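## Task

Scene 2: same job, but the blanks to leave alone are those with a yellow sticker. Every other protruding blank must be pushed fully in until it latches. The rack must not tilt beyond a slight amount (that fails), must end where it began, and seating that relies on the robot still holding it does not count.

## Robot and tools

Robot: two xArm7 arms with parallel grippers, named left_arm and right_arm. The names are labels, not image sides. Root link positions in the scene frame: left_arm at (-0.055, +0.375, 0) m, quat_wxyz (1,0,0,0); right_arm at (-0.004, -0.396, 0) m, quat_wxyz (0.999,0,0,-0.053). Scene frame: origin on the table top midway between the arms, +x out over the table, +z up, left_arm on the +y side.

Tool execute_actions, argument "actions": a list holding one item or nothing.
- Empty list: commands nothing and returns the current state.
- Move item: {"rows": [...], "steps": n}. n is 1 to 15 control steps of 1/30 s each, default 15. Each row is used for one step, and the last row repeats if there are fewer rows than steps.
- Wait item: {"steps": n} with no rows, n up to 300. It returns when n steps have passed since the previous result, and your reply time counts toward those steps.
- Optional "pictures" boolean controls whether camera images come back. They come by default.
- A refused call sends nothing at all.

Row layout: one flat list of 16 numbers covering both arms, even if only one moves. Items 1-7 are left_arm absolute joint target angles in radians, in this order: waist, shoulder, upper arm roll, elbow, forearm roll, wrist pitch, wrist roll. Item 8 is the left gripper opening. Items 9-16 are the same for right_arm. Joint values are absolute targets on the same scale as the Joint positions line, not offsets. To hold an arm still, resend its current angles.

Joint ranges in radians: waist ±6.283, shoulder -2.059 to 2.094, upper arm roll ±6.283, elbow -0.192 to 3.927, forearm roll ±6.283, wrist pitch -1.693 to 3.142, wrist roll ±6.283. A call is refused if a target is more than 0.010 beyond a range end and also further out than the last reported angle. Real ends may differ by up to ±0.010. Targets past a real end are clipped to it, and the result then says "joint sent to its limit". That line can refer to an earlier action. If the line is missing, the joint may still not be able to go further.

Opening runs from -1 (closed) to +1 (fully open, a pad gap of 0.084 m). For pushing, a closed gripper or a fingertip makes a firm pusher.

Motion limits: targets move at most 3.14 rad/s, need 0.16 s to reach that speed, and all joints of an arm are synchronised. Each step, a target is kept within 0.623 rad of the measured angle. If the targets would move the gripper more than 70 mm from where it is, all of them are scaled back, so large moves take several calls. Between calls the arms keep moving toward the last row. They stop once motion stalls or a step is HELD.

Results:
- State line for each arm: end_effector_position (m) and end_effector_quat_wxyz in the scene frame, plus linear and angular velocities. The position is the pinch point, about 2 cm behind the fingertips along gripper +z. Fingers point along gripper +z and close along its y axis. The printed position can be off, more so at long reach.
- Joint positions and Joint velocities: one block per arm, seven joints then the pad gap (m).
- grip_measured: the measured opening on the command scale.
- Joint torques: whole drive output in joint order. These are offset, scaled and noisy.
- "joint command not followed": the clearance check altered targets on some steps.
- HELD: marks steps on which your row was not sent.
- MOTOR HOT: warning from 65 °C. At 80 °C an OVER-TEMPERATURE FAULT brakes that arm until it cools.
- TORQUE FAULT: a joint hit its load limit. The arm backs off, holds for 10 s and drops the rest of the call.
- Load limits (N m): waist 47.5, shoulder 47.5, upper arm roll 28.5, elbow 28.5, forearm roll 28.5, wrist pitch 19, wrist roll 19.

Cameras: cam_high (an overview), cam_left_wrist and cam_right_wrist, each 504x504. Tool zoom_image takes camera (one of those names) and region [x0, y0, x1, y1] in pixels, with (0,0) at top-left and at most 504x504. It returns a sharper crop of that camera's latest image. Use it to check sticker colours and whether blanks are flush.

Other tools: read_manual(section="licences") returns the URDF licence text only. finished_scene(scene=1 or 2) ends and grades that scene and starts the next. It cannot be undone. Replying without a tool call ends all scenes.

What to avoid:
- The rack is free-standing. Push blanks straight along the insertion direction with moderate force, near the blank's centre and level, so the rack is not tipped or slid. Consider bracing the rack with the other arm, but let go before finishing.
- Stop pushing once a blank latches, and confirm it stays in after the gripper withdraws.
- Never touch the sticker-marked blanks.
- Do not knock anything off the table.
- Do not let the arms collide or press hard on each other.
- Avoid hard slams and long pressing, which heat the motors.


Each tool is called after "Call:" as a command line: name --argument value for each argument, lists and objects as JSON in quotes; but a table of rows of numbers goes row by row, as --pt "numbers of a row", without its own name.

## Session

Call:
execute_actions --actions '[]'

Scene clock: 0.00 s of 4500.00 s.
left_arm: end_effector_position=(+0.2269, -0.1149, +0.2875) grip_measured=+1.00 end_effector_quat_wxyz=(+0.374, +0.666, +0.182, +0.619) end_effector_velocity=(+0.000, -0.000, -0.000) end_effector_angular_velocity=(-0.000, +0.000, -0.001) | right_arm: end_effector_position=(+0.4663, -0.2819, +0.3287) grip_measured=+1.00 end_effector_quat_wxyz=(-0.119, +0.843, -0.524, -0.015) end_effector_velocity=(+0.000, -0.001, -0.000) end_effector_angular_velocity=(-0.001, +0.000, -0.001)
Joint positions: left_arm=[ 0.445 -1.656 -1.58   0.754 -0.33   0.035 -2.116  0.084] | right_arm=[ 0.26  -0.101 -0.008  1.248  0.213  1.225  1.198  0.084]
Joint velocities: left_arm=[ 0.001  0.    -0.     0.    -0.    -0.001 -0.     0.   ] | right_arm=[-0.001  0.     0.     0.    -0.001  0.    -0.     0.   ]
Joint torques (N m, as the arm reports them, + toward a larger angle): no reading
Motor temperatures (°C, as the motors report them): left_arm=[36 36 34 38 36 35 36] | right_arm=[36 38 36 37 38 40 36]

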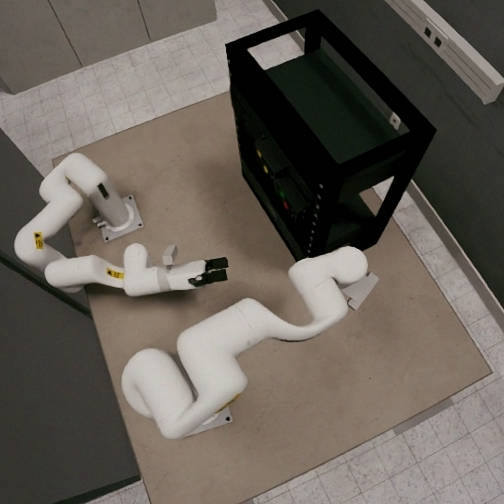

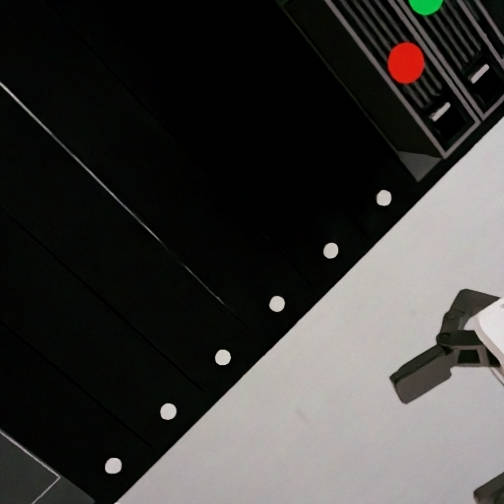

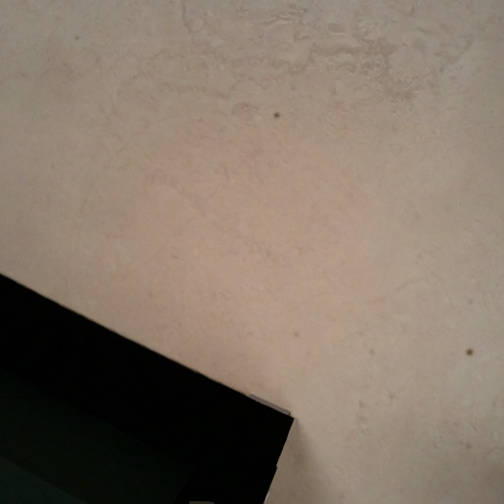

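Call:
zoom_image --camera "cam_high" --region '[220, 90, 360, 260]'

Call:
execute_actions --actions '[{"rows":[[0.445,-1.656,-1.58,0.754,-0.33,0.035,-2.116,1,-0.3,-0.4,0,0.9,0,1.1,0,1]],"steps":15}]' --pictures false

Call:
execute_actions --actions '[{"rows":[[0.4,-1.0,-0.8,0.7,-0.2,0.4,-1,1,-0.3,-0.4,0,0.9,0,1.1,0,1]],"steps":15}]' --pictures false

Call:
execute_actions --actions '[{"steps":10}]'

Region (220, 90, 360, 260) of cam_high's 504x504 image, scaled by 2.965, with more detail than that image has; it fills the left 415 columns of this view, and the rest is white.

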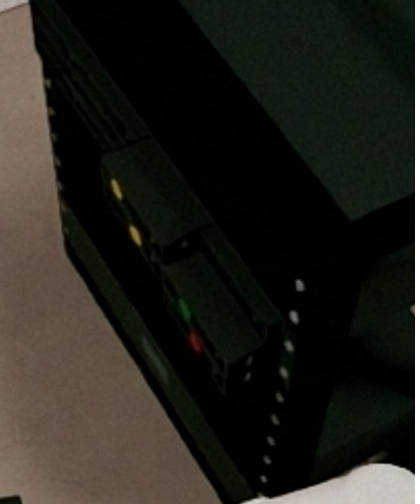

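Scene clock: 18.57 s of 4500.00 s.
left_arm: end_effector_position=(+0.2268, -0.1151, +0.2874) grip_measured=+1.00 end_effector_quat_wxyz=(+0.375, +0.666, +0.183, +0.619) end_effector_velocity=(-0.000, -0.001, -0.001) end_effector_angular_velocity=(-0.000, +0.002, -0.001) | right_arm: end_effector_position=(+0.4396, -0.4357, +0.3207) grip_measured=+1.00 end_effector_quat_wxyz=(-0.074, +0.879, -0.467, +0.060) end_effector_velocity=(-0.118, -0.331, -0.022) end_effector_angular_velocity=(-0.475, -0.148, +0.612)
Joint positions: left_arm=[ 0.445 -1.656 -1.58   0.754 -0.33   0.035 -2.116  0.084] | right_arm=[-0.025 -0.253 -0.005  1.071  0.105  1.161  0.806  0.084]
Joint velocities: left_arm=[-0.     0.    -0.002  0.001 -0.002 -0.    -0.     0.   ] | right_arm=[-0.664 -0.353  0.008 -0.409 -0.25  -0.146 -1.244  0.   ]
Joint torques (N m, as the arm reports them, + toward a larger angle): left_arm=[-1.58 13.34 24.49  0.14 -1.18 -0.77  0.23] | right_arm=[  2.17 -17.95   2.31  10.71  -0.01  -2.21   0.39]
Motor temperatures (°C, as the motors report them): left_arm=[36 36 39 38 36 35 36] | right_arm=[36 38 36 42 38 40 36]
Steps of this call (steps 1 to 90: nothing new was sent; then 15.07 s passed at rest; steps 91 to 105: all 15 steps of this action). Readings (joint positions):
91: left_arm=[0.445 -1.656 -1.580 0.754 -0.330 0.035 -2.116] | right_arm=[0.260 -0.101 -0.008 1.248 0.213 1.225 1.198]
92: left_arm=[0.445 -1.656 -1.580 0.754 -0.330 0.035 -2.116] | right_arm=[0.258 -0.102 -0.007 1.247 0.212 1.224 1.195]
94: left_arm=[0.445 -1.656 -1.580 0.754 -0.330 0.035 -2.116] | right_arm=[0.230 -0.118 -0.001 1.227 0.201 1.217 1.160]
98: left_arm=[0.445 -1.656 -1.580 0.754 -0.330 0.035 -2.116] | right_arm=[0.131 -0.170 -0.009 1.168 0.164 1.196 1.049]
105: the state above

Scene clock: 19.07 s of 4500.00 s.
left_arm: end_effector_position=(+0.2616, -0.0363, +0.4135) grip_measured=+1.00 end_effector_quat_wxyz=(+0.317, +0.679, +0.264, +0.607) end_effector_velocity=(+0.118, +0.248, +0.225) end_effector_angular_velocity=(+0.125, +0.316, +0.358) | right_arm: end_effector_position=(+0.3748, -0.5547, +0.3095) grip_measured=+1.00 end_effector_quat_wxyz=(+0.016, +0.972, -0.214, +0.098) end_effector_velocity=(-0.026, -0.031, -0.006) end_effector_angular_velocity=(-0.125, +0.033, +0.327)
Joint positions: left_arm=[ 0.425 -1.374 -1.265  0.731 -0.274  0.193 -1.792  0.084] | right_arm=[-0.291 -0.395 -0.001  0.906  0.004  1.102  0.034  0.084]
Joint velocities: left_arm=[-0.039  0.58   0.718 -0.05   0.115  0.32   0.862  0.   ] | right_arm=[-0.101 -0.054  0.025 -0.066 -0.04  -0.028 -0.402  0.   ]
Joint torques (N m, as the arm reports them, + toward a larger angle): left_arm=[-1.44 11.14 22.55  4.46 -0.72 -1.75  0.41] | right_arm=[  3.46 -12.91   2.9   11.4    0.01  -1.97   0.67]
Motor temperatures (°C, as the motors report them): left_arm=[36 36 39 38 36 35 36] | right_arm=[36 38 36 42 38 40 36]
Steps of this call (steps 1 to 15: all 15 steps of this action). Readings (joint positions):
1: left_arm=[0.445 -1.656 -1.580 0.754 -0.330 0.035 -2.116] | right_arm=[-0.047 -0.265 -0.005 1.058 0.096 1.156 0.763]
2: left_arm=[0.445 -1.654 -1.578 0.754 -0.329 0.037 -2.113] | right_arm=[-0.069 -0.277 -0.004 1.044 0.088 1.152 0.717]
4: left_arm=[0.442 -1.622 -1.552 0.752 -0.321 0.058 -2.078] | right_arm=[-0.112 -0.300 -0.003 1.017 0.072 1.142 0.615]
8: left_arm=[0.435 -1.515 -1.436 0.743 -0.302 0.115 -1.973] | right_arm=[-0.196 -0.344 -0.002 0.965 0.040 1.123 0.361]
15: the state above

Scene clock: 19.40 s of 4500.00 s.
left_arm: end_effector_position=(+0.3050, +0.0569, +0.4654) grip_measured=+1.00 end_effector_quat_wxyz=(+0.225, +0.723, +0.277, +0.592) end_effector_velocity=(+0.136, +0.304, +0.086) end_effector_angular_velocity=(+0.590, +0.489, +0.194) | right_arm: end_effector_position=(+0.3726, -0.5574, +0.3090) grip_measured=+1.00 end_effector_quat_wxyz=(+0.020, +0.974, -0.201, +0.098) end_effector_velocity=(-0.002, -0.002, +0.000) end_effector_angular_velocity=(-0.001, -0.001, +0.002)
Joint positions: left_arm=[ 0.413 -1.187 -1.033  0.715 -0.237  0.296 -1.431  0.084] | right_arm=[-0.299 -0.4    0.     0.9    0.     1.1    0.001  0.084]
Joint velocities: left_arm=[-0.037  0.545  0.676 -0.044  0.108  0.301  1.26   0.   ] | right_arm=[-0.004 -0.003 -0.003 -0.002 -0.    -0.    -0.009  0.   ]
Joint torques (N m, as the arm reports them, + toward a larger angle): left_arm=[-1.55  7.9  19.44  7.23 -0.15 -2.36  0.26] | right_arm=[  0.92 -13.45   1.41  10.94  -0.02  -2.06   0.46]
Motor temperatures (°C, as the motors report them): left_arm=[36 36 39 38 36 35 36] | right_arm=[36 38 36 42 38 40 36]
Steps of this call (steps 1 to 10: the robot went on to your last target). Readings (joint positions):
1: left_arm=[0.424 -1.354 -1.241 0.729 -0.270 0.204 -1.763] | right_arm=[-0.294 -0.397 -0.000 0.904 0.002 1.102 0.023]
2: left_arm=[0.423 -1.335 -1.217 0.728 -0.266 0.215 -1.732] | right_arm=[-0.295 -0.398 0.000 0.903 0.002 1.101 0.015]
4: left_arm=[0.420 -1.297 -1.170 0.725 -0.259 0.236 -1.666] | right_arm=[-0.297 -0.399 0.001 0.901 0.001 1.100 0.007]
8: left_arm=[0.415 -1.223 -1.078 0.718 -0.244 0.276 -1.515] | right_arm=[-0.299 -0.399 0.001 0.900 0.000 1.100 0.002]
10: the state above

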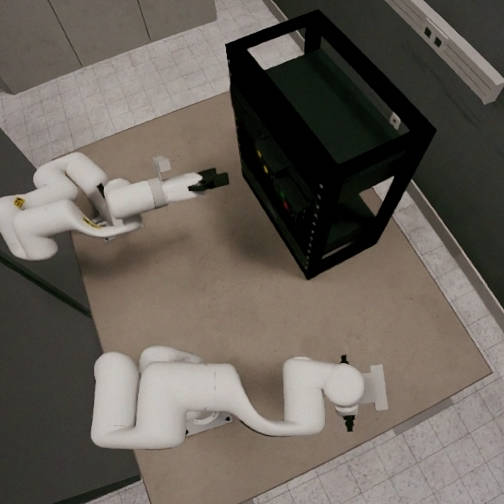

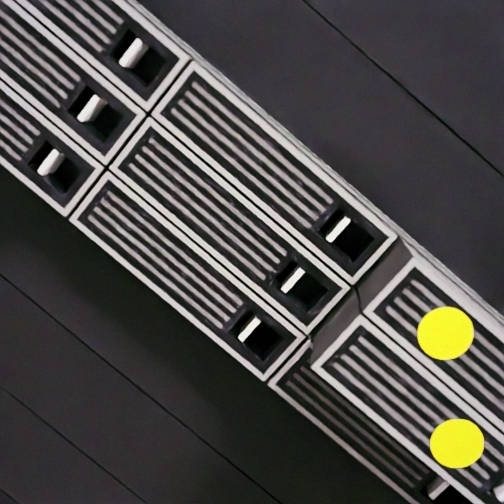

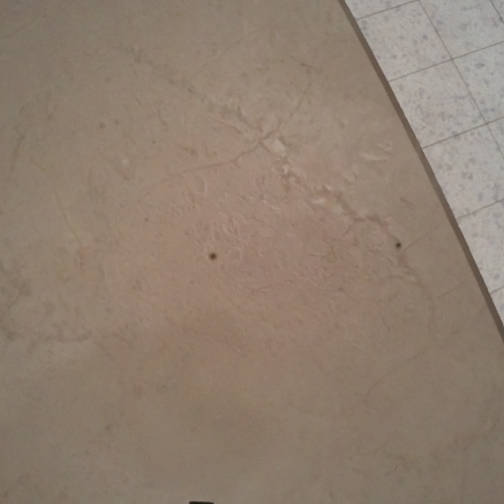

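Call:
execute_actions --actions '[{"rows":[[0.6,-0.6,0,0.4,0,1.0,0,1,0.3,-0.9,0,0.8,0,0.75,0,-1]],"steps":15}]' --pictures false

Call:
execute_actions --actions '[{"rows":[[0.6,-0.6,0,0.4,0,1.0,0,1,0.7,-0.9,0,0.8,0,0.75,0,-1]],"steps":15}]' --pictures false

Call:
execute_actions --actions '[{"steps":15}]'

Scene clock: 28.03 s of 4500.00 s.
left_arm: end_effector_position=(+0.3638, +0.3274, +0.3939) grip_measured=+1.00 end_effector_quat_wxyz=(+0.007, +0.846, +0.327, +0.421) end_effector_velocity=(-0.041, +0.347, -0.187) end_effector_angular_velocity=(-0.017, +0.765, +0.308) | right_arm: end_effector_position=(+0.4061, -0.4397, +0.4155) grip_measured=-1.00 end_effector_quat_wxyz=(+0.015, +0.958, -0.051, +0.283) end_effector_velocity=(-0.001, +0.287, +0.256) end_effector_angular_velocity=(-0.092, -0.863, +0.694)
Joint positions: left_arm=[ 0.46  -0.88  -0.589  0.61  -0.14   0.58  -0.789  0.084] | right_arm=[-0.001 -0.65   0.001  0.851  0.     0.925 -0.     0.   ]
Joint velocities: left_arm=[ 0.131  0.265  0.551 -0.196  0.13   0.396  0.552 -0.   ] | right_arm=[ 0.697 -0.581 -0.004 -0.118 -0.001 -0.405  0.     0.   ]
Joint torques (N m, as the arm reports them, + toward a larger angle): left_arm=[-1.48 -1.44 10.11 11.75  0.51 -3.05  0.13] | right_arm=[ 0.9  -7.66  1.01 10.82 -0.12 -2.66  0.54]
Motor temperatures (°C, as the motors report them): left_arm=[36 36 39 40 36 35 36] | right_arm=[36 38 36 43 38 40 36]
Steps of this call (steps 1 to 30: the robot went on to your last target; steps 31 to 90: nothing new was sent; then 5.13 s passed at rest; steps 91 to 105: all 15 steps of this action). Readings (joint positions):
91: left_arm=[0.400 -1.000 -0.800 0.700 -0.200 0.400 -1.000] | right_arm=[-0.300 -0.400 -0.000 0.900 -0.000 1.100 0.000]
92: left_arm=[0.400 -0.999 -0.798 0.700 -0.199 0.402 -0.997] | right_arm=[-0.298 -0.402 -0.001 0.899 -0.000 1.098 0.000]
94: left_arm=[0.407 -0.985 -0.776 0.692 -0.190 0.427 -0.971] | right_arm=[-0.266 -0.427 -0.005 0.890 -0.000 1.079 0.000]
98: left_arm=[0.429 -0.943 -0.709 0.656 -0.172 0.485 -0.909] | right_arm=[-0.163 -0.514 0.002 0.879 0.000 1.020 -0.000]
105: the state above

Scene clock: 28.53 s of 4500.00 s.
left_arm: end_effector_position=(+0.3032, +0.4737, +0.2836) grip_measured=+1.00 end_effector_quat_wxyz=(-0.055, +0.910, +0.345, +0.225) end_effector_velocity=(-0.197, +0.222, -0.245) end_effector_angular_velocity=(-0.250, +0.901, -0.119) | right_arm: end_effector_position=(+0.3719, -0.2693, +0.4880) grip_measured=-1.00 end_effector_quat_wxyz=(-0.064, +0.905, +0.148, +0.393) end_effector_velocity=(-0.155, +0.328, +0.132) end_effector_angular_velocity=(+0.140, -0.418, +0.909)
Joint positions: left_arm=[ 0.528 -0.744 -0.303  0.508 -0.072  0.784 -0.429  0.084] | right_arm=[ 0.431 -0.813  0.     0.817  0.     0.811 -0.     0.   ]
Joint velocities: left_arm=[ 0.141  0.284  0.596 -0.212  0.142  0.423  0.842 -0.   ] | right_arm=[ 0.91  -0.294 -0.001 -0.058 -0.001 -0.205 -0.     0.   ]
Joint torques (N m, as the arm reports them, + toward a larger angle): left_arm=[-1.57 -5.7   5.24 12.37  0.29 -2.97  0.14] | right_arm=[ 0.74 -3.01  1.09 10.85 -0.03 -2.27  0.47]
Motor temperatures (°C, as the motors report them): left_arm=[36 36 39 40 36 35 36] | right_arm=[36 38 36 43 38 40 36]
Steps of this call (steps 1 to 15: all 15 steps of this action). Readings (joint positions):
1: left_arm=[0.465 -0.871 -0.571 0.603 -0.136 0.593 -0.770] | right_arm=[0.023 -0.669 0.001 0.847 0.000 0.912 -0.000]
2: left_arm=[0.469 -0.862 -0.552 0.597 -0.131 0.607 -0.751] | right_arm=[0.047 -0.687 0.000 0.843 0.000 0.900 -0.000]
4: left_arm=[0.478 -0.844 -0.514 0.583 -0.122 0.633 -0.710] | right_arm=[0.102 -0.709 -0.000 0.841 0.000 0.884 0.000]
8: left_arm=[0.496 -0.808 -0.439 0.556 -0.104 0.687 -0.619] | right_arm=[0.221 -0.745 0.001 0.830 0.000 0.858 -0.000]
15: the state above

Scene clock: 29.03 s of 4500.00 s.
left_arm: end_effector_position=(+0.1859, +0.5344, +0.1717) grip_measured=+1.00 end_effector_quat_wxyz=(-0.006, +0.954, +0.300, +0.010) end_effector_velocity=(-0.088, +0.009, -0.065) end_effector_angular_velocity=(-0.221, +0.218, -0.115) | right_arm: end_effector_position=(+0.3139, -0.1837, +0.5259) grip_measured=-1.00 end_effector_quat_wxyz=(-0.133, +0.852, +0.258, +0.437) end_effector_velocity=(-0.008, +0.009, +0.004) end_effector_angular_velocity=(+0.008, -0.011, +0.029)
Joint positions: left_arm=[ 0.596 -0.607 -0.016  0.404 -0.004  0.988 -0.025  0.084] | right_arm=[ 0.697 -0.899 -0.001  0.8   -0.     0.751  0.     0.   ]
Joint velocities: left_arm=[ 0.045  0.092  0.192 -0.065  0.048  0.145  0.293  0.   ] | right_arm=[ 0.028 -0.008  0.001 -0.002  0.001 -0.007  0.001  0.   ]
Joint torques (N m, as the arm reports them, + toward a larger angle): left_arm=[ -3.07 -10.04  -1.55  13.72   0.1   -2.82  -0.11] | right_arm=[ 0.73 -0.43  1.62 10.55 -0.03 -2.52  0.55]
Motor temperatures (°C, as the motors report them): left_arm=[36 36 38 40 36 35 36] | right_arm=[36 38 36 43 38 40 36]
Steps of this call (steps 1 to 15: the robot went on to your last target). Readings (joint positions):
1: left_arm=[0.533 -0.734 -0.283 0.501 -0.067 0.798 -0.401] | right_arm=[0.462 -0.823 0.000 0.815 0.000 0.804 -0.000]
2: left_arm=[0.538 -0.725 -0.263 0.494 -0.062 0.813 -0.372] | right_arm=[0.492 -0.832 0.000 0.813 0.000 0.797 -0.000]
4: left_arm=[0.547 -0.705 -0.222 0.479 -0.053 0.842 -0.314] | right_arm=[0.554 -0.852 0.000 0.809 0.000 0.783 -0.000]
8: left_arm=[0.567 -0.666 -0.139 0.449 -0.033 0.901 -0.196] | right_arm=[0.660 -0.887 0.001 0.803 0.000 0.759 -0.000]
15: the state above

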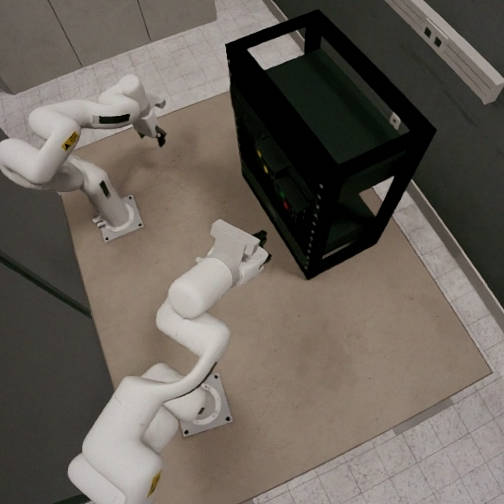

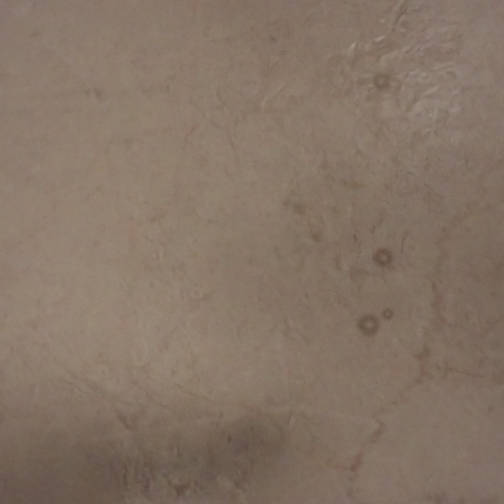

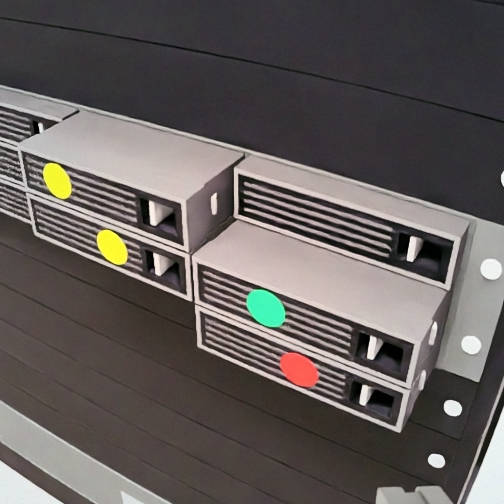

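Call:
execute_actions --actions '[{"rows":[[0.6,-0.6,0,0.4,0,1.0,0,1,0.79,-0.6,0,0.27,0,-0.72,1.571,-1]],"steps":15}]' --pictures false

Call:
execute_actions --actions '[{"steps":12}]' --pictures false

Call:
execute_actions --actions '[{"rows":[[0.6,-0.6,0,0.4,0,1.0,0,1,0.754,-0.435,0,0.372,0,-0.764,1.571,-1]],"steps":15}]'

Scene clock: 44.67 s of 4500.00 s.
left_arm: end_effector_position=(+0.1791, +0.5353, +0.1671) grip_measured=+1.00 end_effector_quat_wxyz=(-0.000, +0.955, +0.295, -0.000) end_effector_velocity=(+0.001, +0.001, +0.001) end_effector_angular_velocity=(+0.002, -0.003, +0.001) | right_arm: end_effector_position=(+0.3472, -0.1331, +0.3919) grip_measured=-1.00 end_effector_quat_wxyz=(-0.228, +0.890, +0.094, +0.383) end_effector_velocity=(+0.048, +0.111, -0.277) end_effector_angular_velocity=(+1.306, +0.485, -0.871)
Joint positions: left_arm=[ 0.6   -0.6   -0.     0.4   -0.     1.    -0.     0.084] | right_arm=[ 0.749 -0.735 -0.     0.508 -0.     0.318  0.432  0.   ]
Joint velocities: left_arm=[-0.    -0.     0.001  0.002  0.    -0.002 -0.001  0.   ] | right_arm=[ 0.138  0.463 -0.001 -0.817 -0.001 -1.674  1.675  0.   ]
Joint torques (N m, as the arm reports them, + toward a larger angle): left_arm=[-1.37 -7.61  0.69 11.89  0.48 -2.24  0.2 ] | right_arm=[ 1.04 -5.33  1.57 10.99 -0.09 -2.86  0.82]
Motor temperatures (°C, as the motors report them): left_arm=[36 36 36 41 36 35 36] | right_arm=[36 38 36 44 38 40 36]
Steps of this call (steps 1 to 30: the robot went on to your last target; steps 31 to 90: nothing new was sent; then 12.13 s passed at rest; steps 91 to 105: all 15 steps of this action). Readings (joint positions):
91: left_arm=[0.600 -0.600 0.000 0.400 -0.000 1.000 -0.000] | right_arm=[0.700 -0.900 -0.000 0.800 -0.000 0.750 0.000]
92: left_arm=[0.600 -0.600 -0.000 0.400 -0.000 1.000 0.000] | right_arm=[0.700 -0.899 -0.000 0.798 -0.000 0.747 0.003]
94: left_arm=[0.600 -0.600 0.000 0.400 -0.000 1.000 -0.000] | right_arm=[0.705 -0.886 -0.000 0.775 0.000 0.710 0.039]
98: left_arm=[0.600 -0.600 0.000 0.400 0.000 1.000 -0.000] | right_arm=[0.721 -0.830 0.000 0.675 -0.000 0.600 0.151]
105: the state above

Scene clock: 45.07 s of 4500.00 s.
left_arm: end_effector_position=(+0.1791, +0.5353, +0.1671) grip_measured=+1.00 end_effector_quat_wxyz=(-0.000, +0.955, +0.295, -0.000) end_effector_velocity=(-0.000, +0.000, +0.000) end_effector_angular_velocity=(-0.001, +0.001, +0.001) | right_arm: end_effector_position=(+0.3446, -0.1133, +0.4328) grip_measured=-1.00 end_effector_quat_wxyz=(-0.577, +0.696, -0.255, +0.345) end_effector_velocity=(-0.060, -0.041, +0.294) end_effector_angular_velocity=(+2.242, +0.182, -0.169)
Joint positions: left_arm=[ 0.6   -0.6    0.     0.4   -0.     1.    -0.     0.084] | right_arm=[ 0.788 -0.606 -0.     0.282  0.    -0.586  1.383  0.   ]
Joint velocities: left_arm=[ 0.001  0.     0.     0.001  0.     0.001 -0.    -0.   ] | right_arm=[ 0.013  0.044 -0.001 -0.08  -0.    -1.394  1.865  0.   ]
Joint torques (N m, as the arm reports them, + toward a larger angle): left_arm=[-1.42 -7.59  1.01 11.96  0.45 -2.33 -0.01] | right_arm=[ 0.28 -6.6   1.61 10.08 -0.06 -1.2  -0.07]
Motor temperatures (°C, as the motors report them): left_arm=[36 36 36 42 36 35 36] | right_arm=[36 38 36 44 38 40 36]
Steps of this call (steps 1 to 12: the robot went on to your last target). Readings (joint positions):
1: left_arm=[0.600 -0.600 0.000 0.400 -0.000 1.000 0.000] | right_arm=[0.754 -0.719 -0.000 0.480 -0.000 0.257 0.493]
2: left_arm=[0.600 -0.600 -0.000 0.400 -0.000 1.000 -0.000] | right_arm=[0.759 -0.701 -0.000 0.450 0.000 0.187 0.563]
4: left_arm=[0.600 -0.600 0.000 0.400 0.000 1.000 -0.000] | right_arm=[0.770 -0.666 0.000 0.387 -0.000 0.024 0.727]
8: left_arm=[0.600 -0.600 0.000 0.400 0.000 1.000 0.000] | right_arm=[0.784 -0.618 0.000 0.302 -0.000 -0.323 1.075]
12: the state above

Scene clock: 45.57 s of 4500.00 s.
left_arm: end_effector_position=(+0.1791, +0.5353, +0.1671) grip_measured=+1.00 end_effector_quat_wxyz=(-0.000, +0.955, +0.295, -0.000) end_effector_velocity=(+0.000, -0.001, -0.000) end_effector_angular_velocity=(-0.002, -0.000, -0.001) | right_arm: end_effector_position=(+0.3760, -0.1085, +0.4501) grip_measured=-1.00 end_effector_quat_wxyz=(+0.633, -0.633, +0.315, -0.315) end_effector_velocity=(+0.004, +0.000, +0.001) end_effector_angular_velocity=(+0.010, -0.001, -0.006)
Joint positions: left_arm=[ 0.6   -0.6    0.     0.4   -0.     1.     0.     0.084] | right_arm=[ 0.754 -0.437  0.     0.371 -0.    -0.763  1.57   0.   ]
Joint velocities: left_arm=[-0.002 -0.     0.    -0.001 -0.001  0.     0.     0.   ] | right_arm=[-0.006  0.017  0.001  0.012  0.001 -0.012  0.007  0.   ]
Joint torques (N m, as the arm reports them, + toward a larger angle): left_arm=[-1.61 -7.44  0.73 12.08  0.46 -2.23  0.22] | right_arm=[  0.99 -10.83   1.49   9.68  -0.39  -1.86   0.33]
Motor temperatures (°C, as the motors report them): left_arm=[36 36 36 42 36 35 36] | right_arm=[36 38 36 44 38 40 36]
Steps of this call (steps 1 to 15: all 15 steps of this action). Readings (joint positions):
1: left_arm=[0.600 -0.600 -0.000 0.400 0.000 1.000 -0.000] | right_arm=[0.789 -0.605 -0.000 0.279 0.000 -0.627 1.439]
2: left_arm=[0.600 -0.600 0.000 0.400 0.000 1.000 0.000] | right_arm=[0.789 -0.602 -0.000 0.278 0.000 -0.659 1.482]
4: left_arm=[0.600 -0.600 0.000 0.400 -0.000 1.000 0.000] | right_arm=[0.782 -0.570 0.000 0.295 -0.000 -0.705 1.531]
8: left_arm=[0.600 -0.600 0.000 0.400 0.000 1.000 -0.000] | right_arm=[0.760 -0.463 -0.001 0.355 0.000 -0.749 1.562]
15: the state above

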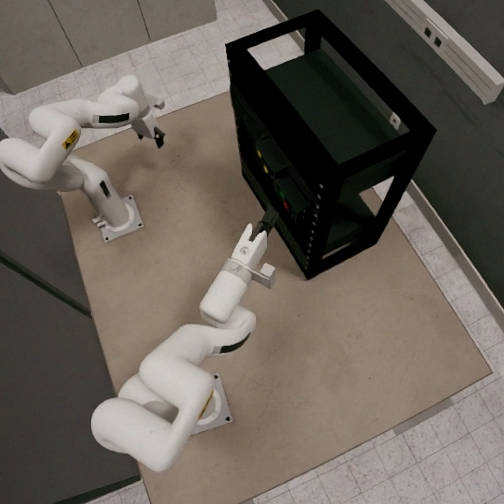

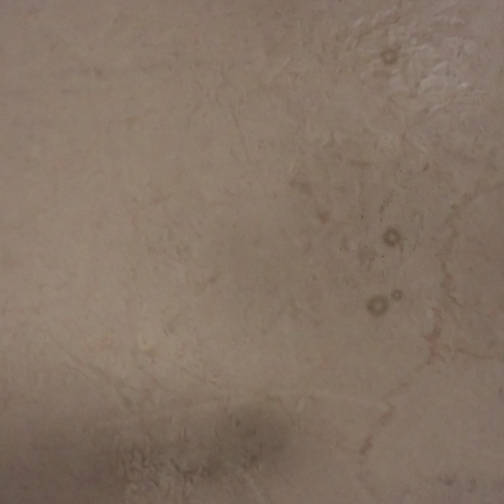

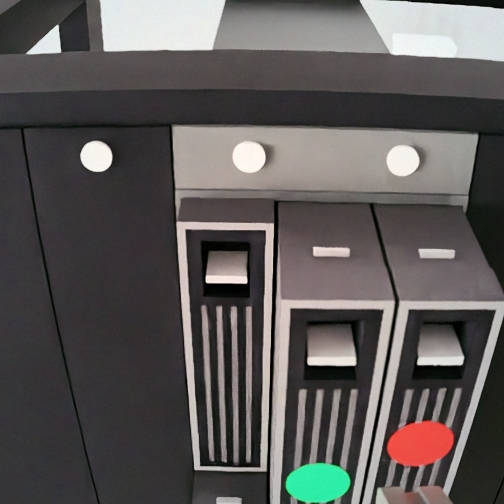

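Call:
execute_actions --actions '[{"rows":[[0.6,-0.6,0,0.4,0,1,0,1,0.734,-0.375,0,0.426,0,-0.755,1.571,-1],[0.6,-0.6,0,0.4,0,1,0,1,0.734,-0.375,0,0.426,0,-0.755,1.571,-1],[0.6,-0.6,0,0.4,0,1,0,1,0.734,-0.375,0,0.426,0,-0.755,1.571,-1],[0.6,-0.6,0,0.4,0,1,0,1,0.734,-0.375,0,0.426,0,-0.755,1.571,-1],[0.6,-0.6,0,0.4,0,1,0,1,0.713,-0.315,0,0.48,0,-0.762,1.571,-1],[0.6,-0.6,0,0.4,0,1,0,1,0.713,-0.315,0,0.48,0,-0.762,1.571,-1],[0.6,-0.6,0,0.4,0,1,0,1,0.713,-0.315,0,0.48,0,-0.762,1.571,-1],[0.6,-0.6,0,0.4,0,1,0,1,0.713,-0.315,0,0.48,0,-0.762,1.571,-1],[0.6,-0.6,0,0.4,0,1,0,1,0.693,-0.254,0,0.533,0,-0.768,1.571,-1]],"steps":15}]'

Scene clock: 66.83 s of 4500.00 s.
left_arm: end_effector_position=(+0.1791, +0.5353, +0.1671) grip_measured=+1.00 end_effector_quat_wxyz=(-0.000, +0.955, +0.295, -0.000) end_effector_velocity=(-0.000, -0.000, -0.000) end_effector_angular_velocity=(-0.000, +0.001, -0.001) | right_arm: end_effector_position=(+0.4295, -0.1026, +0.4498) grip_measured=-1.00 end_effector_quat_wxyz=(+0.620, -0.629, +0.333, -0.330) end_effector_velocity=(+0.056, +0.002, -0.000) end_effector_angular_velocity=(-0.000, +0.001, -0.057)
Joint positions: left_arm=[ 0.6   -0.6    0.     0.4    0.     1.    -0.     0.084] | right_arm=[ 0.699 -0.269  0.002  0.521 -0.001 -0.768  1.571  0.   ]
Joint velocities: left_arm=[-0.001 -0.    -0.    -0.001  0.001  0.    -0.    -0.   ] | right_arm=[-0.057  0.172  0.001  0.156  0.001 -0.014 -0.     0.   ]
Joint torques (N m, as the arm reports them, + toward a larger angle): left_arm=[-1.69 -7.61  0.71 11.92  0.37 -2.24  0.15] | right_arm=[ -3.51 -14.59  -3.71   9.11   1.36  -1.01   0.37]
Motor temperatures (°C, as the motors report them): left_arm=[36 36 35 42 36 35 36] | right_arm=[36 38 36 44 38 40 36]
Steps of this call (steps 1 to 15: the robot went on to your last target; steps 16 to 90: nothing new was sent; then 17.77 s passed at rest; steps 91 to 105: all 15 steps of this action). Readings (joint positions):
91: left_arm=[0.600 -0.600 -0.000 0.400 -0.000 1.000 -0.000] | right_arm=[0.754 -0.435 0.000 0.372 -0.000 -0.764 1.571]
92: left_arm=[0.600 -0.600 -0.000 0.400 -0.000 1.000 0.000] | right_arm=[0.753 -0.433 0.000 0.374 -0.000 -0.764 1.571]
94: left_arm=[0.600 -0.600 0.000 0.400 -0.000 1.000 0.000] | right_arm=[0.746 -0.412 0.001 0.393 -0.000 -0.761 1.571]
98: left_arm=[0.600 -0.600 0.000 0.400 -0.000 1.000 -0.000] | right_arm=[0.728 -0.359 0.000 0.441 -0.000 -0.759 1.571]
105: the state above

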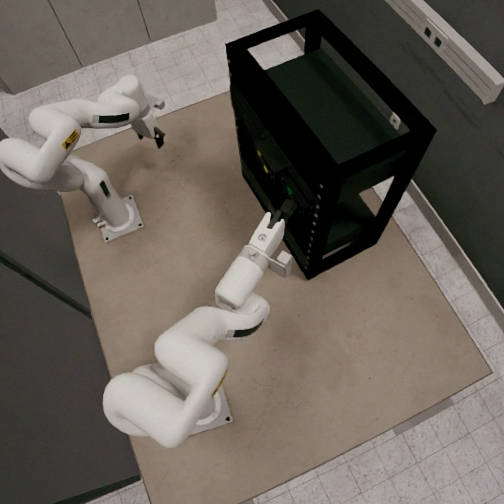

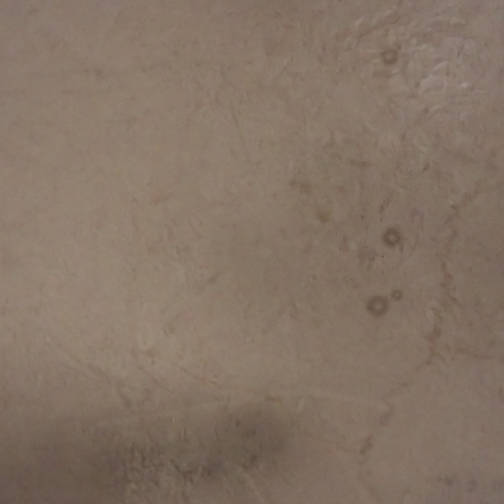

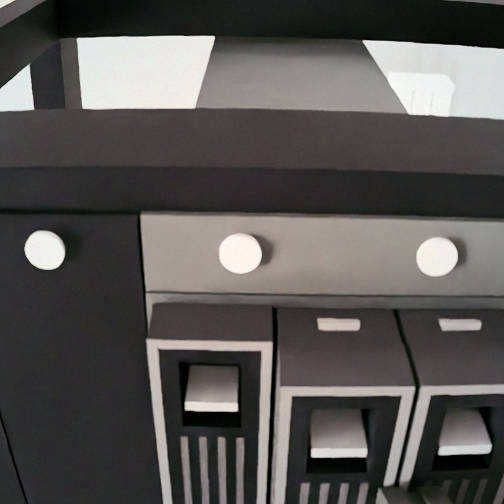

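Call:
execute_actions --actions '[{"rows":[[0.6,-0.6,0,0.4,0,1,0,1,0.685,-0.23,0,0.555,0,-0.771,1.571,-1],[0.6,-0.6,0,0.4,0,1,0,1,0.685,-0.23,0,0.555,0,-0.771,1.571,-1],[0.6,-0.6,0,0.4,0,1,0,1,0.685,-0.23,0,0.555,0,-0.771,1.571,-1],[0.6,-0.6,0,0.4,0,1,0,1,0.685,-0.23,0,0.555,0,-0.771,1.571,-1],[0.6,-0.6,0,0.4,0,1,0,1,0.677,-0.206,0,0.576,0,-0.773,1.571,-1],[0.6,-0.6,0,0.4,0,1,0,1,0.677,-0.206,0,0.576,0,-0.773,1.571,-1],[0.6,-0.6,0,0.4,0,1,0,1,0.677,-0.206,0,0.576,0,-0.773,1.571,-1],[0.6,-0.6,0,0.4,0,1,0,1,0.677,-0.206,0,0.576,0,-0.773,1.571,-1],[0.6,-0.6,0,0.4,0,1,0,1,0.669,-0.182,0,0.598,0,-0.776,1.571,-1]],"steps":15}]'

Scene clock: 80.23 s of 4500.00 s.
left_arm: end_effector_position=(+0.1791, +0.5353, +0.1671) grip_measured=+1.00 end_effector_quat_wxyz=(-0.000, +0.955, +0.295, -0.000) end_effector_velocity=(+0.000, -0.000, -0.000) end_effector_angular_velocity=(+0.001, -0.000, -0.002) | right_arm: end_effector_position=(+0.4532, -0.1024, +0.4520) grip_measured=-1.00 end_effector_quat_wxyz=(+0.620, -0.621, +0.339, -0.339) end_effector_velocity=(+0.039, +0.003, +0.024) end_effector_angular_velocity=(+0.023, -0.037, -0.033)
Joint positions: left_arm=[ 0.6   -0.6    0.     0.4    0.     1.     0.     0.084] | right_arm=[ 0.673 -0.194  0.004  0.588 -0.001 -0.787  1.571  0.   ]
Joint velocities: left_arm=[-0.001 -0.    -0.001 -0.     0.    -0.001  0.    -0.   ] | right_arm=[-0.025  0.099 -0.008  0.143  0.001  0.    -0.002  0.   ]
Joint torques (N m, as the arm reports them, + toward a larger angle): left_arm=[-1.37 -7.64  0.76 12.17  0.45 -2.31  0.07] | right_arm=[-14.66   7.87 -15.73  14.73   4.72   4.6    0.43]
Motor temperatures (°C, as the motors report them): left_arm=[36 36 35 43 36 35 36] | right_arm=[36 38 37 44 38 40 36]
Steps of this call (steps 1 to 30: the robot went on to your last target; steps 31 to 90: nothing new was sent; then 9.90 s passed at rest; steps 91 to 105: all 15 steps of this action). Readings (joint positions):
91: left_arm=[0.600 -0.600 -0.000 0.400 -0.000 1.000 0.000] | right_arm=[0.693 -0.254 -0.000 0.533 0.000 -0.768 1.571]
92: left_arm=[0.600 -0.600 0.000 0.400 -0.000 1.000 -0.000] | right_arm=[0.693 -0.253 0.000 0.534 -0.000 -0.768 1.571]
94: left_arm=[0.600 -0.600 0.000 0.400 -0.000 1.000 -0.000] | right_arm=[0.689 -0.243 0.000 0.543 -0.000 -0.769 1.571]
98: left_arm=[0.600 -0.600 -0.000 0.400 0.000 1.000 -0.000] | right_arm=[0.683 -0.222 0.001 0.562 -0.000 -0.773 1.571]
105: the state above

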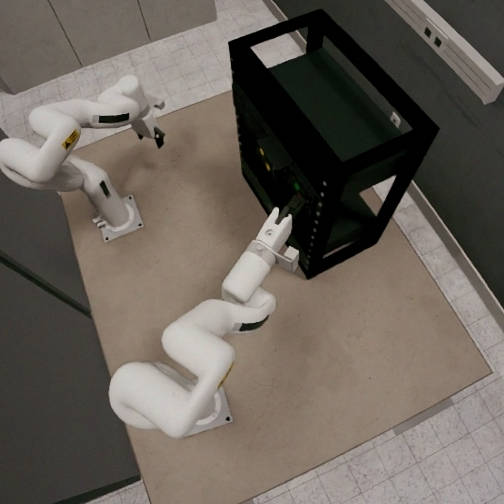

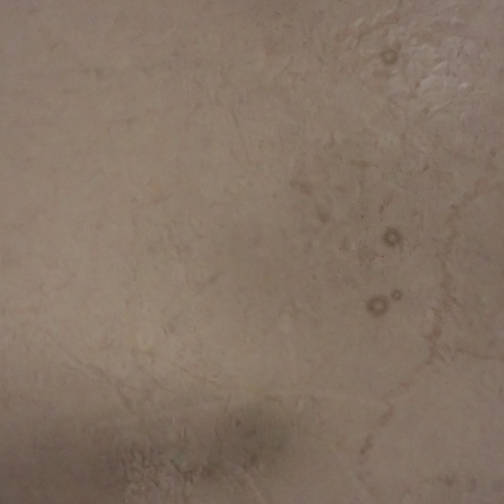

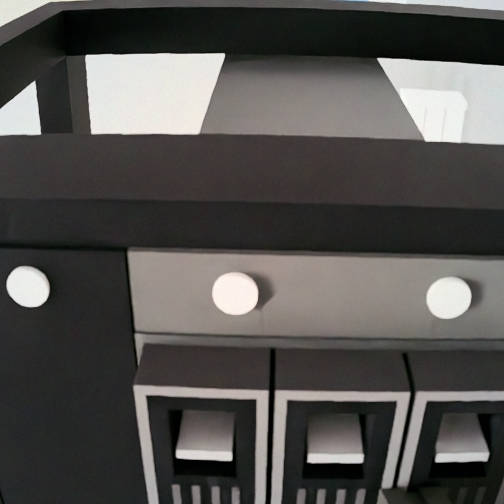

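Call:
execute_actions --actions '[{"rows":[[0.6,-0.6,0,0.4,0,1,0,1,0.754,-0.435,0,0.372,0,-0.764,1.571,-1]],"steps":15}]'

Scene clock: 86.87 s of 4500.00 s.
left_arm: end_effector_position=(+0.1791, +0.5353, +0.1671) grip_measured=+1.00 end_effector_quat_wxyz=(-0.000, +0.955, +0.295, -0.000) end_effector_velocity=(-0.001, -0.000, -0.001) end_effector_angular_velocity=(-0.003, -0.000, +0.003) | right_arm: end_effector_position=(+0.3797, -0.1097, +0.4495) grip_measured=-1.00 end_effector_quat_wxyz=(+0.632, -0.632, +0.318, -0.316) end_effector_velocity=(-0.023, +0.007, -0.001) end_effector_angular_velocity=(-0.003, -0.012, +0.040)
Joint positions: left_arm=[ 0.6   -0.6   -0.     0.4    0.     1.    -0.     0.084] | right_arm=[ 0.751 -0.429 -0.002  0.377  0.001 -0.763  1.571  0.   ]
Joint velocities: left_arm=[-0.     0.     0.003 -0.002 -0.001 -0.001 -0.    -0.   ] | right_arm=[ 0.023 -0.047  0.014 -0.044 -0.007 -0.004  0.     0.   ]
Joint torques (N m, as the arm reports them, + toward a larger angle): left_arm=[-1.33 -7.66  0.72 11.94  0.5  -2.23  0.13] | right_arm=[  0.08 -10.22   1.52   9.71  -0.24  -1.99   0.34]
Motor temperatures (°C, as the motors report them): left_arm=[36 36 35 43 36 35 36] | right_arm=[36 38 38 46 38 41 36]
Steps of this call (steps 1 to 15: the robot went on to your last target; steps 16 to 90: nothing new was sent; then 3.13 s passed at rest; steps 91 to 105: all 15 steps of this action). Readings (joint positions):
91: left_arm=[0.600 -0.600 0.000 0.400 0.000 1.000 -0.000] | right_arm=[0.669 -0.186 0.005 0.598 -0.001 -0.789 1.571]
92: left_arm=[0.600 -0.600 -0.000 0.400 -0.000 1.000 0.000] | right_arm=[0.670 -0.188 0.005 0.596 -0.001 -0.788 1.571]
94: left_arm=[0.600 -0.600 0.000 0.400 -0.000 1.000 0.000] | right_arm=[0.680 -0.217 0.000 0.570 0.000 -0.778 1.571]
98: left_arm=[0.600 -0.600 0.000 0.400 -0.000 1.000 -0.000] | right_arm=[0.726 -0.365 -0.010 0.435 0.004 -0.764 1.571]
105: the state above

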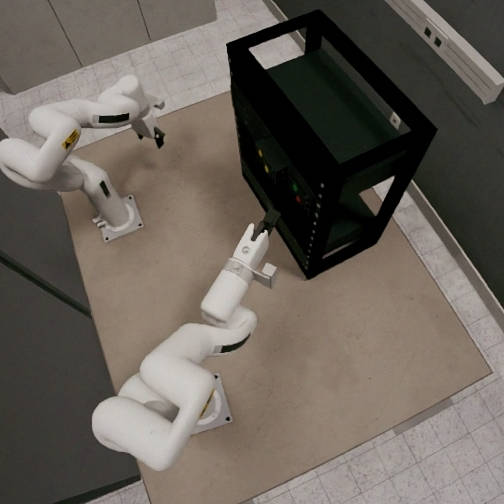

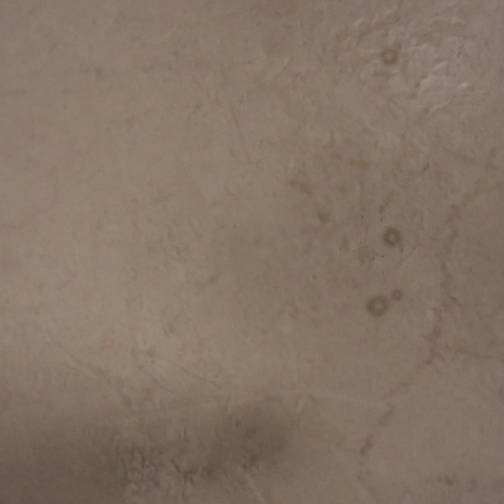

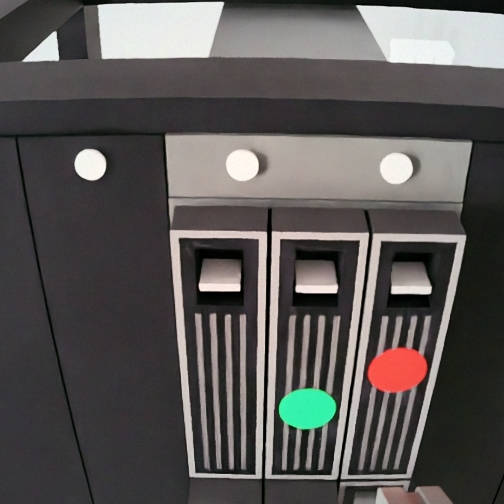

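Call:
execute_actions --actions '[{"rows":[[0.6,-0.6,0,0.4,0,1,0,1,0.693,-0.254,0,0.533,0,-0.735,1.571,-1],[0.6,-0.6,0,0.4,0,1,0,1,0.693,-0.254,0,0.533,0,-0.735,1.571,-1],[0.6,-0.6,0,0.4,0,1,0,1,0.693,-0.254,0,0.533,0,-0.735,1.571,-1],[0.6,-0.6,0,0.4,0,1,0,1,0.693,-0.254,0,0.533,0,-0.735,1.571,-1],[0.6,-0.6,0,0.4,0,1,0,1,0.693,-0.254,0,0.533,0,-0.735,1.571,-1],[0.6,-0.6,0,0.4,0,1,0,1,0.693,-0.254,0,0.533,0,-0.735,1.571,-1],[0.6,-0.6,0,0.4,0,1,0,1,0.693,-0.254,0,0.533,0,-0.735,1.571,-1],[0.6,-0.6,0,0.4,0,1,0,1,0.68,-0.215,0,0.568,0,-0.74,1.571,-1],[0.6,-0.6,0,0.4,0,1,0,1,0.68,-0.215,0,0.568,0,-0.74,1.571,-1],[0.6,-0.6,0,0.4,0,1,0,1,0.68,-0.215,0,0.568,0,-0.74,1.571,-1],[0.6,-0.6,0,0.4,0,1,0,1,0.672,-0.192,0,0.589,0,-0.742,1.571,-1]],"steps":15}]' --pictures false

Call:
execute_actions --actions '[{"steps":8}]'

Call:
execute_actions --actions '[{"rows":[[0.6,-0.6,0,0.4,0,1,0,1,0.72,-0.33,0,0.46,0,-0.85,1.571,-1]],"steps":15}]'

Scene clock: 105.17 s of 4500.00 s.
left_arm: end_effector_position=(+0.1791, +0.5353, +0.1671) grip_measured=+1.00 end_effector_quat_wxyz=(-0.000, +0.955, +0.295, -0.000) end_effector_velocity=(+0.000, +0.000, +0.000) end_effector_angular_velocity=(+0.002, -0.001, -0.000) | right_arm: end_effector_position=(+0.4467, -0.0975, +0.4403) grip_measured=-1.00 end_effector_quat_wxyz=(+0.608, -0.637, +0.341, -0.328) end_effector_velocity=(+0.002, +0.056, -0.003) end_effector_angular_velocity=(-0.019, -0.034, +0.087)
Joint positions: left_arm=[ 0.6   -0.6   -0.     0.4    0.     1.     0.     0.084] | right_arm=[ 0.681 -0.212  0.009  0.568 -0.003 -0.747  1.571  0.   ]
Joint velocities: left_arm=[ 0.    -0.    -0.001  0.     0.001 -0.002 -0.001 -0.   ] | right_arm=[-0.016  0.134  0.086  0.102 -0.026 -0.049  0.001  0.   ]
Joint torques (N m, as the arm reports them, + toward a larger angle): left_arm=[-1.57 -7.67  0.63 12.02  0.46 -2.37  0.13] | right_arm=[-14.8   -1.72 -16.13  15.84   4.41   2.12   0.47]
Motor temperatures (°C, as the motors report them): left_arm=[36 36 35 43 36 35 36] | right_arm=[36 38 37 45 38 41 36]
Steps of this call (steps 1 to 15: the robot went on to your last target; steps 16 to 90: nothing new was sent; then 14.80 s passed at rest; steps 91 to 105: all 15 steps of this action). Readings (joint positions):
91: left_arm=[0.600 -0.600 -0.000 0.400 -0.000 1.000 -0.000] | right_arm=[0.754 -0.435 0.000 0.372 -0.000 -0.764 1.571]
92: left_arm=[0.600 -0.600 -0.000 0.400 -0.000 1.000 0.000] | right_arm=[0.753 -0.433 0.000 0.374 -0.000 -0.764 1.571]
94: left_arm=[0.600 -0.600 0.000 0.400 -0.000 1.000 -0.000] | right_arm=[0.742 -0.399 0.001 0.405 -0.000 -0.758 1.571]
98: left_arm=[0.600 -0.600 0.000 0.400 0.000 1.000 0.000] | right_arm=[0.704 -0.285 -0.001 0.505 0.000 -0.740 1.571]
105: the state above

Scene clock: 105.43 s of 4500.00 s.
left_arm: end_effector_position=(+0.1791, +0.5353, +0.1671) grip_measured=+1.00 end_effector_quat_wxyz=(-0.000, +0.955, +0.295, -0.000) end_effector_velocity=(-0.000, +0.001, +0.000) end_effector_angular_velocity=(+0.001, +0.000, +0.000) | right_arm: end_effector_position=(+0.4515, -0.0963, +0.4422) grip_measured=-1.00 end_effector_quat_wxyz=(+0.609, -0.635, +0.341, -0.330) end_effector_velocity=(+0.017, -0.002, +0.008) end_effector_angular_velocity=(+0.006, -0.010, -0.021)
Joint positions: left_arm=[ 0.6   -0.6    0.     0.4    0.     1.    -0.     0.084] | right_arm=[ 0.676 -0.197  0.01   0.585 -0.004 -0.749  1.571  0.   ]
Joint velocities: left_arm=[ 0.001 -0.    -0.     0.001  0.001  0.001 -0.    -0.   ] | right_arm=[-0.022  0.034  0.002  0.051  0.     0.005 -0.001  0.   ]
Joint torques (N m, as the arm reports them, + toward a larger angle): left_arm=[-1.35 -7.72  0.59 12.12  0.39 -2.26  0.17] | right_arm=[-21.47   5.37 -22.97  16.79   6.66   3.46   0.41]
Motor temperatures (°C, as the motors report them): left_arm=[36 36 35 43 36 35 36] | right_arm=[36 38 37 45 38 41 36]
Steps of this call (steps 1 to 8: the robot went on to your last target). Readings (joint positions):
1: left_arm=[0.600 -0.600 -0.000 0.400 -0.000 1.000 -0.000] | right_arm=[0.681 -0.208 0.011 0.571 -0.004 -0.748 1.571]
2: left_arm=[0.600 -0.600 -0.000 0.400 -0.000 1.000 0.000] | right_arm=[0.680 -0.206 0.011 0.573 -0.004 -0.749 1.571]
4: left_arm=[0.600 -0.600 -0.000 0.400 0.000 1.000 -0.000] | right_arm=[0.679 -0.203 0.011 0.577 -0.004 -0.749 1.571]
8: the state above

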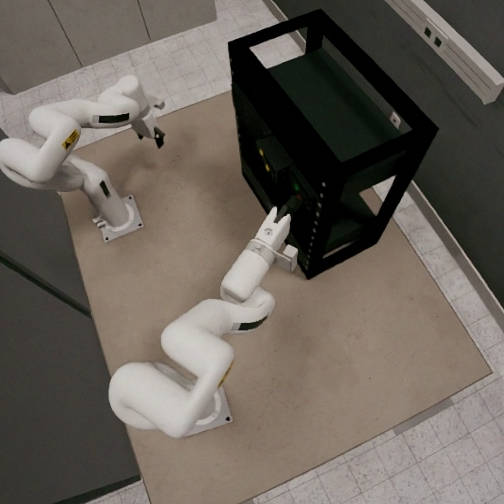

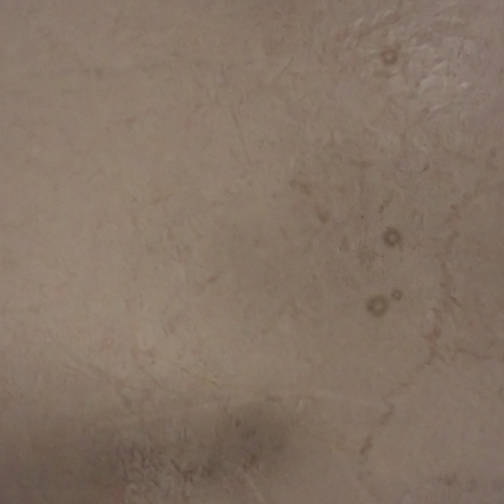

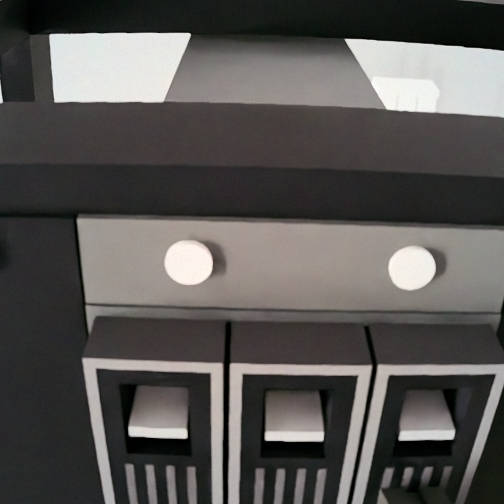

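Scene clock: 105.93 s of 4500.00 s.
left_arm: end_effector_position=(+0.1791, +0.5353, +0.1671) grip_measured=+1.00 end_effector_quat_wxyz=(-0.000, +0.955, +0.295, -0.000) end_effector_velocity=(+0.000, -0.000, -0.000) end_effector_angular_velocity=(-0.000, -0.000, -0.000) | right_arm: end_effector_position=(+0.4062, -0.1104, +0.4678) grip_measured=-1.00 end_effector_quat_wxyz=(+0.648, -0.605, +0.317, -0.338) end_effector_velocity=(-0.017, +0.008, +0.002) end_effector_angular_velocity=(+0.005, -0.018, +0.033)
Joint positions: left_arm=[ 0.6   -0.6   -0.     0.4   -0.     1.    -0.     0.084] | right_arm=[ 0.718 -0.326 -0.002  0.463  0.001 -0.848  1.571  0.   ]
Joint velocities: left_arm=[-0.001 -0.     0.    -0.001 -0.001 -0.001 -0.     0.   ] | right_arm=[ 0.017 -0.024  0.013 -0.027 -0.006 -0.021  0.002  0.   ]
Joint torques (N m, as the arm reports them, + toward a larger angle): left_arm=[-1.58 -7.58  0.76 12.13  0.46 -2.29  0.12] | right_arm=[  0.76 -13.05   1.36   9.66  -0.21  -1.86   0.46]
Motor temperatures (°C, as the motors report them): left_arm=[36 36 35 43 36 35 36] | right_arm=[36 38 37 45 38 41 36]
Steps of this call (steps 1 to 15: all 15 steps of this action). Readings (joint positions):
1: left_arm=[0.600 -0.600 -0.000 0.400 -0.000 1.000 -0.000] | right_arm=[0.676 -0.196 0.011 0.587 -0.004 -0.749 1.571]
2: left_arm=[0.600 -0.600 0.000 0.400 -0.000 1.000 0.000] | right_arm=[0.676 -0.197 0.011 0.586 -0.004 -0.750 1.571]
4: left_arm=[0.600 -0.600 0.000 0.400 0.000 1.000 0.000] | right_arm=[0.684 -0.219 0.005 0.561 -0.001 -0.767 1.571]
8: left_arm=[0.600 -0.600 -0.000 0.400 0.000 1.000 -0.000] | right_arm=[0.705 -0.304 -0.010 0.490 0.004 -0.828 1.571]
15: the state above

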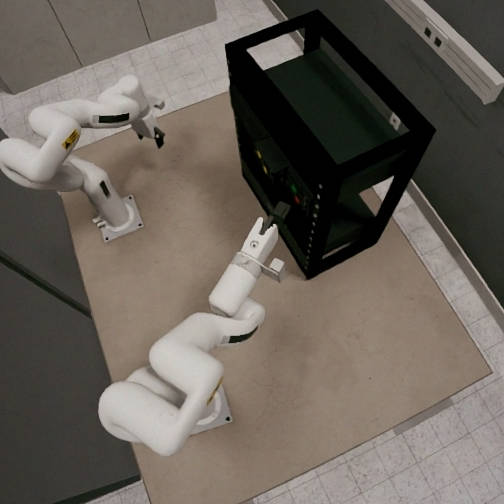

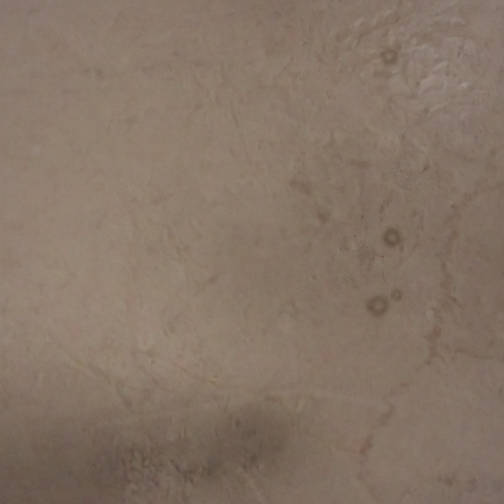

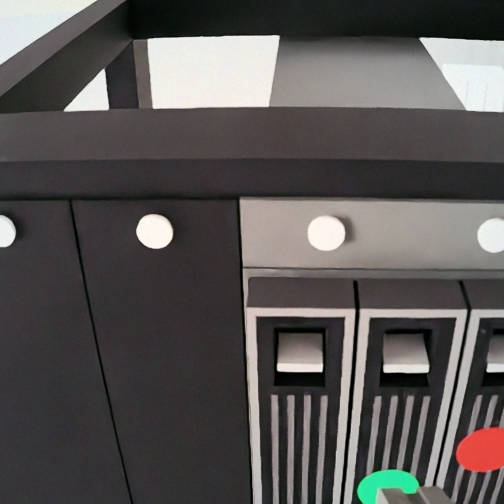

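Call:
finished_scene --scene 2

The scene is finished: the task was done.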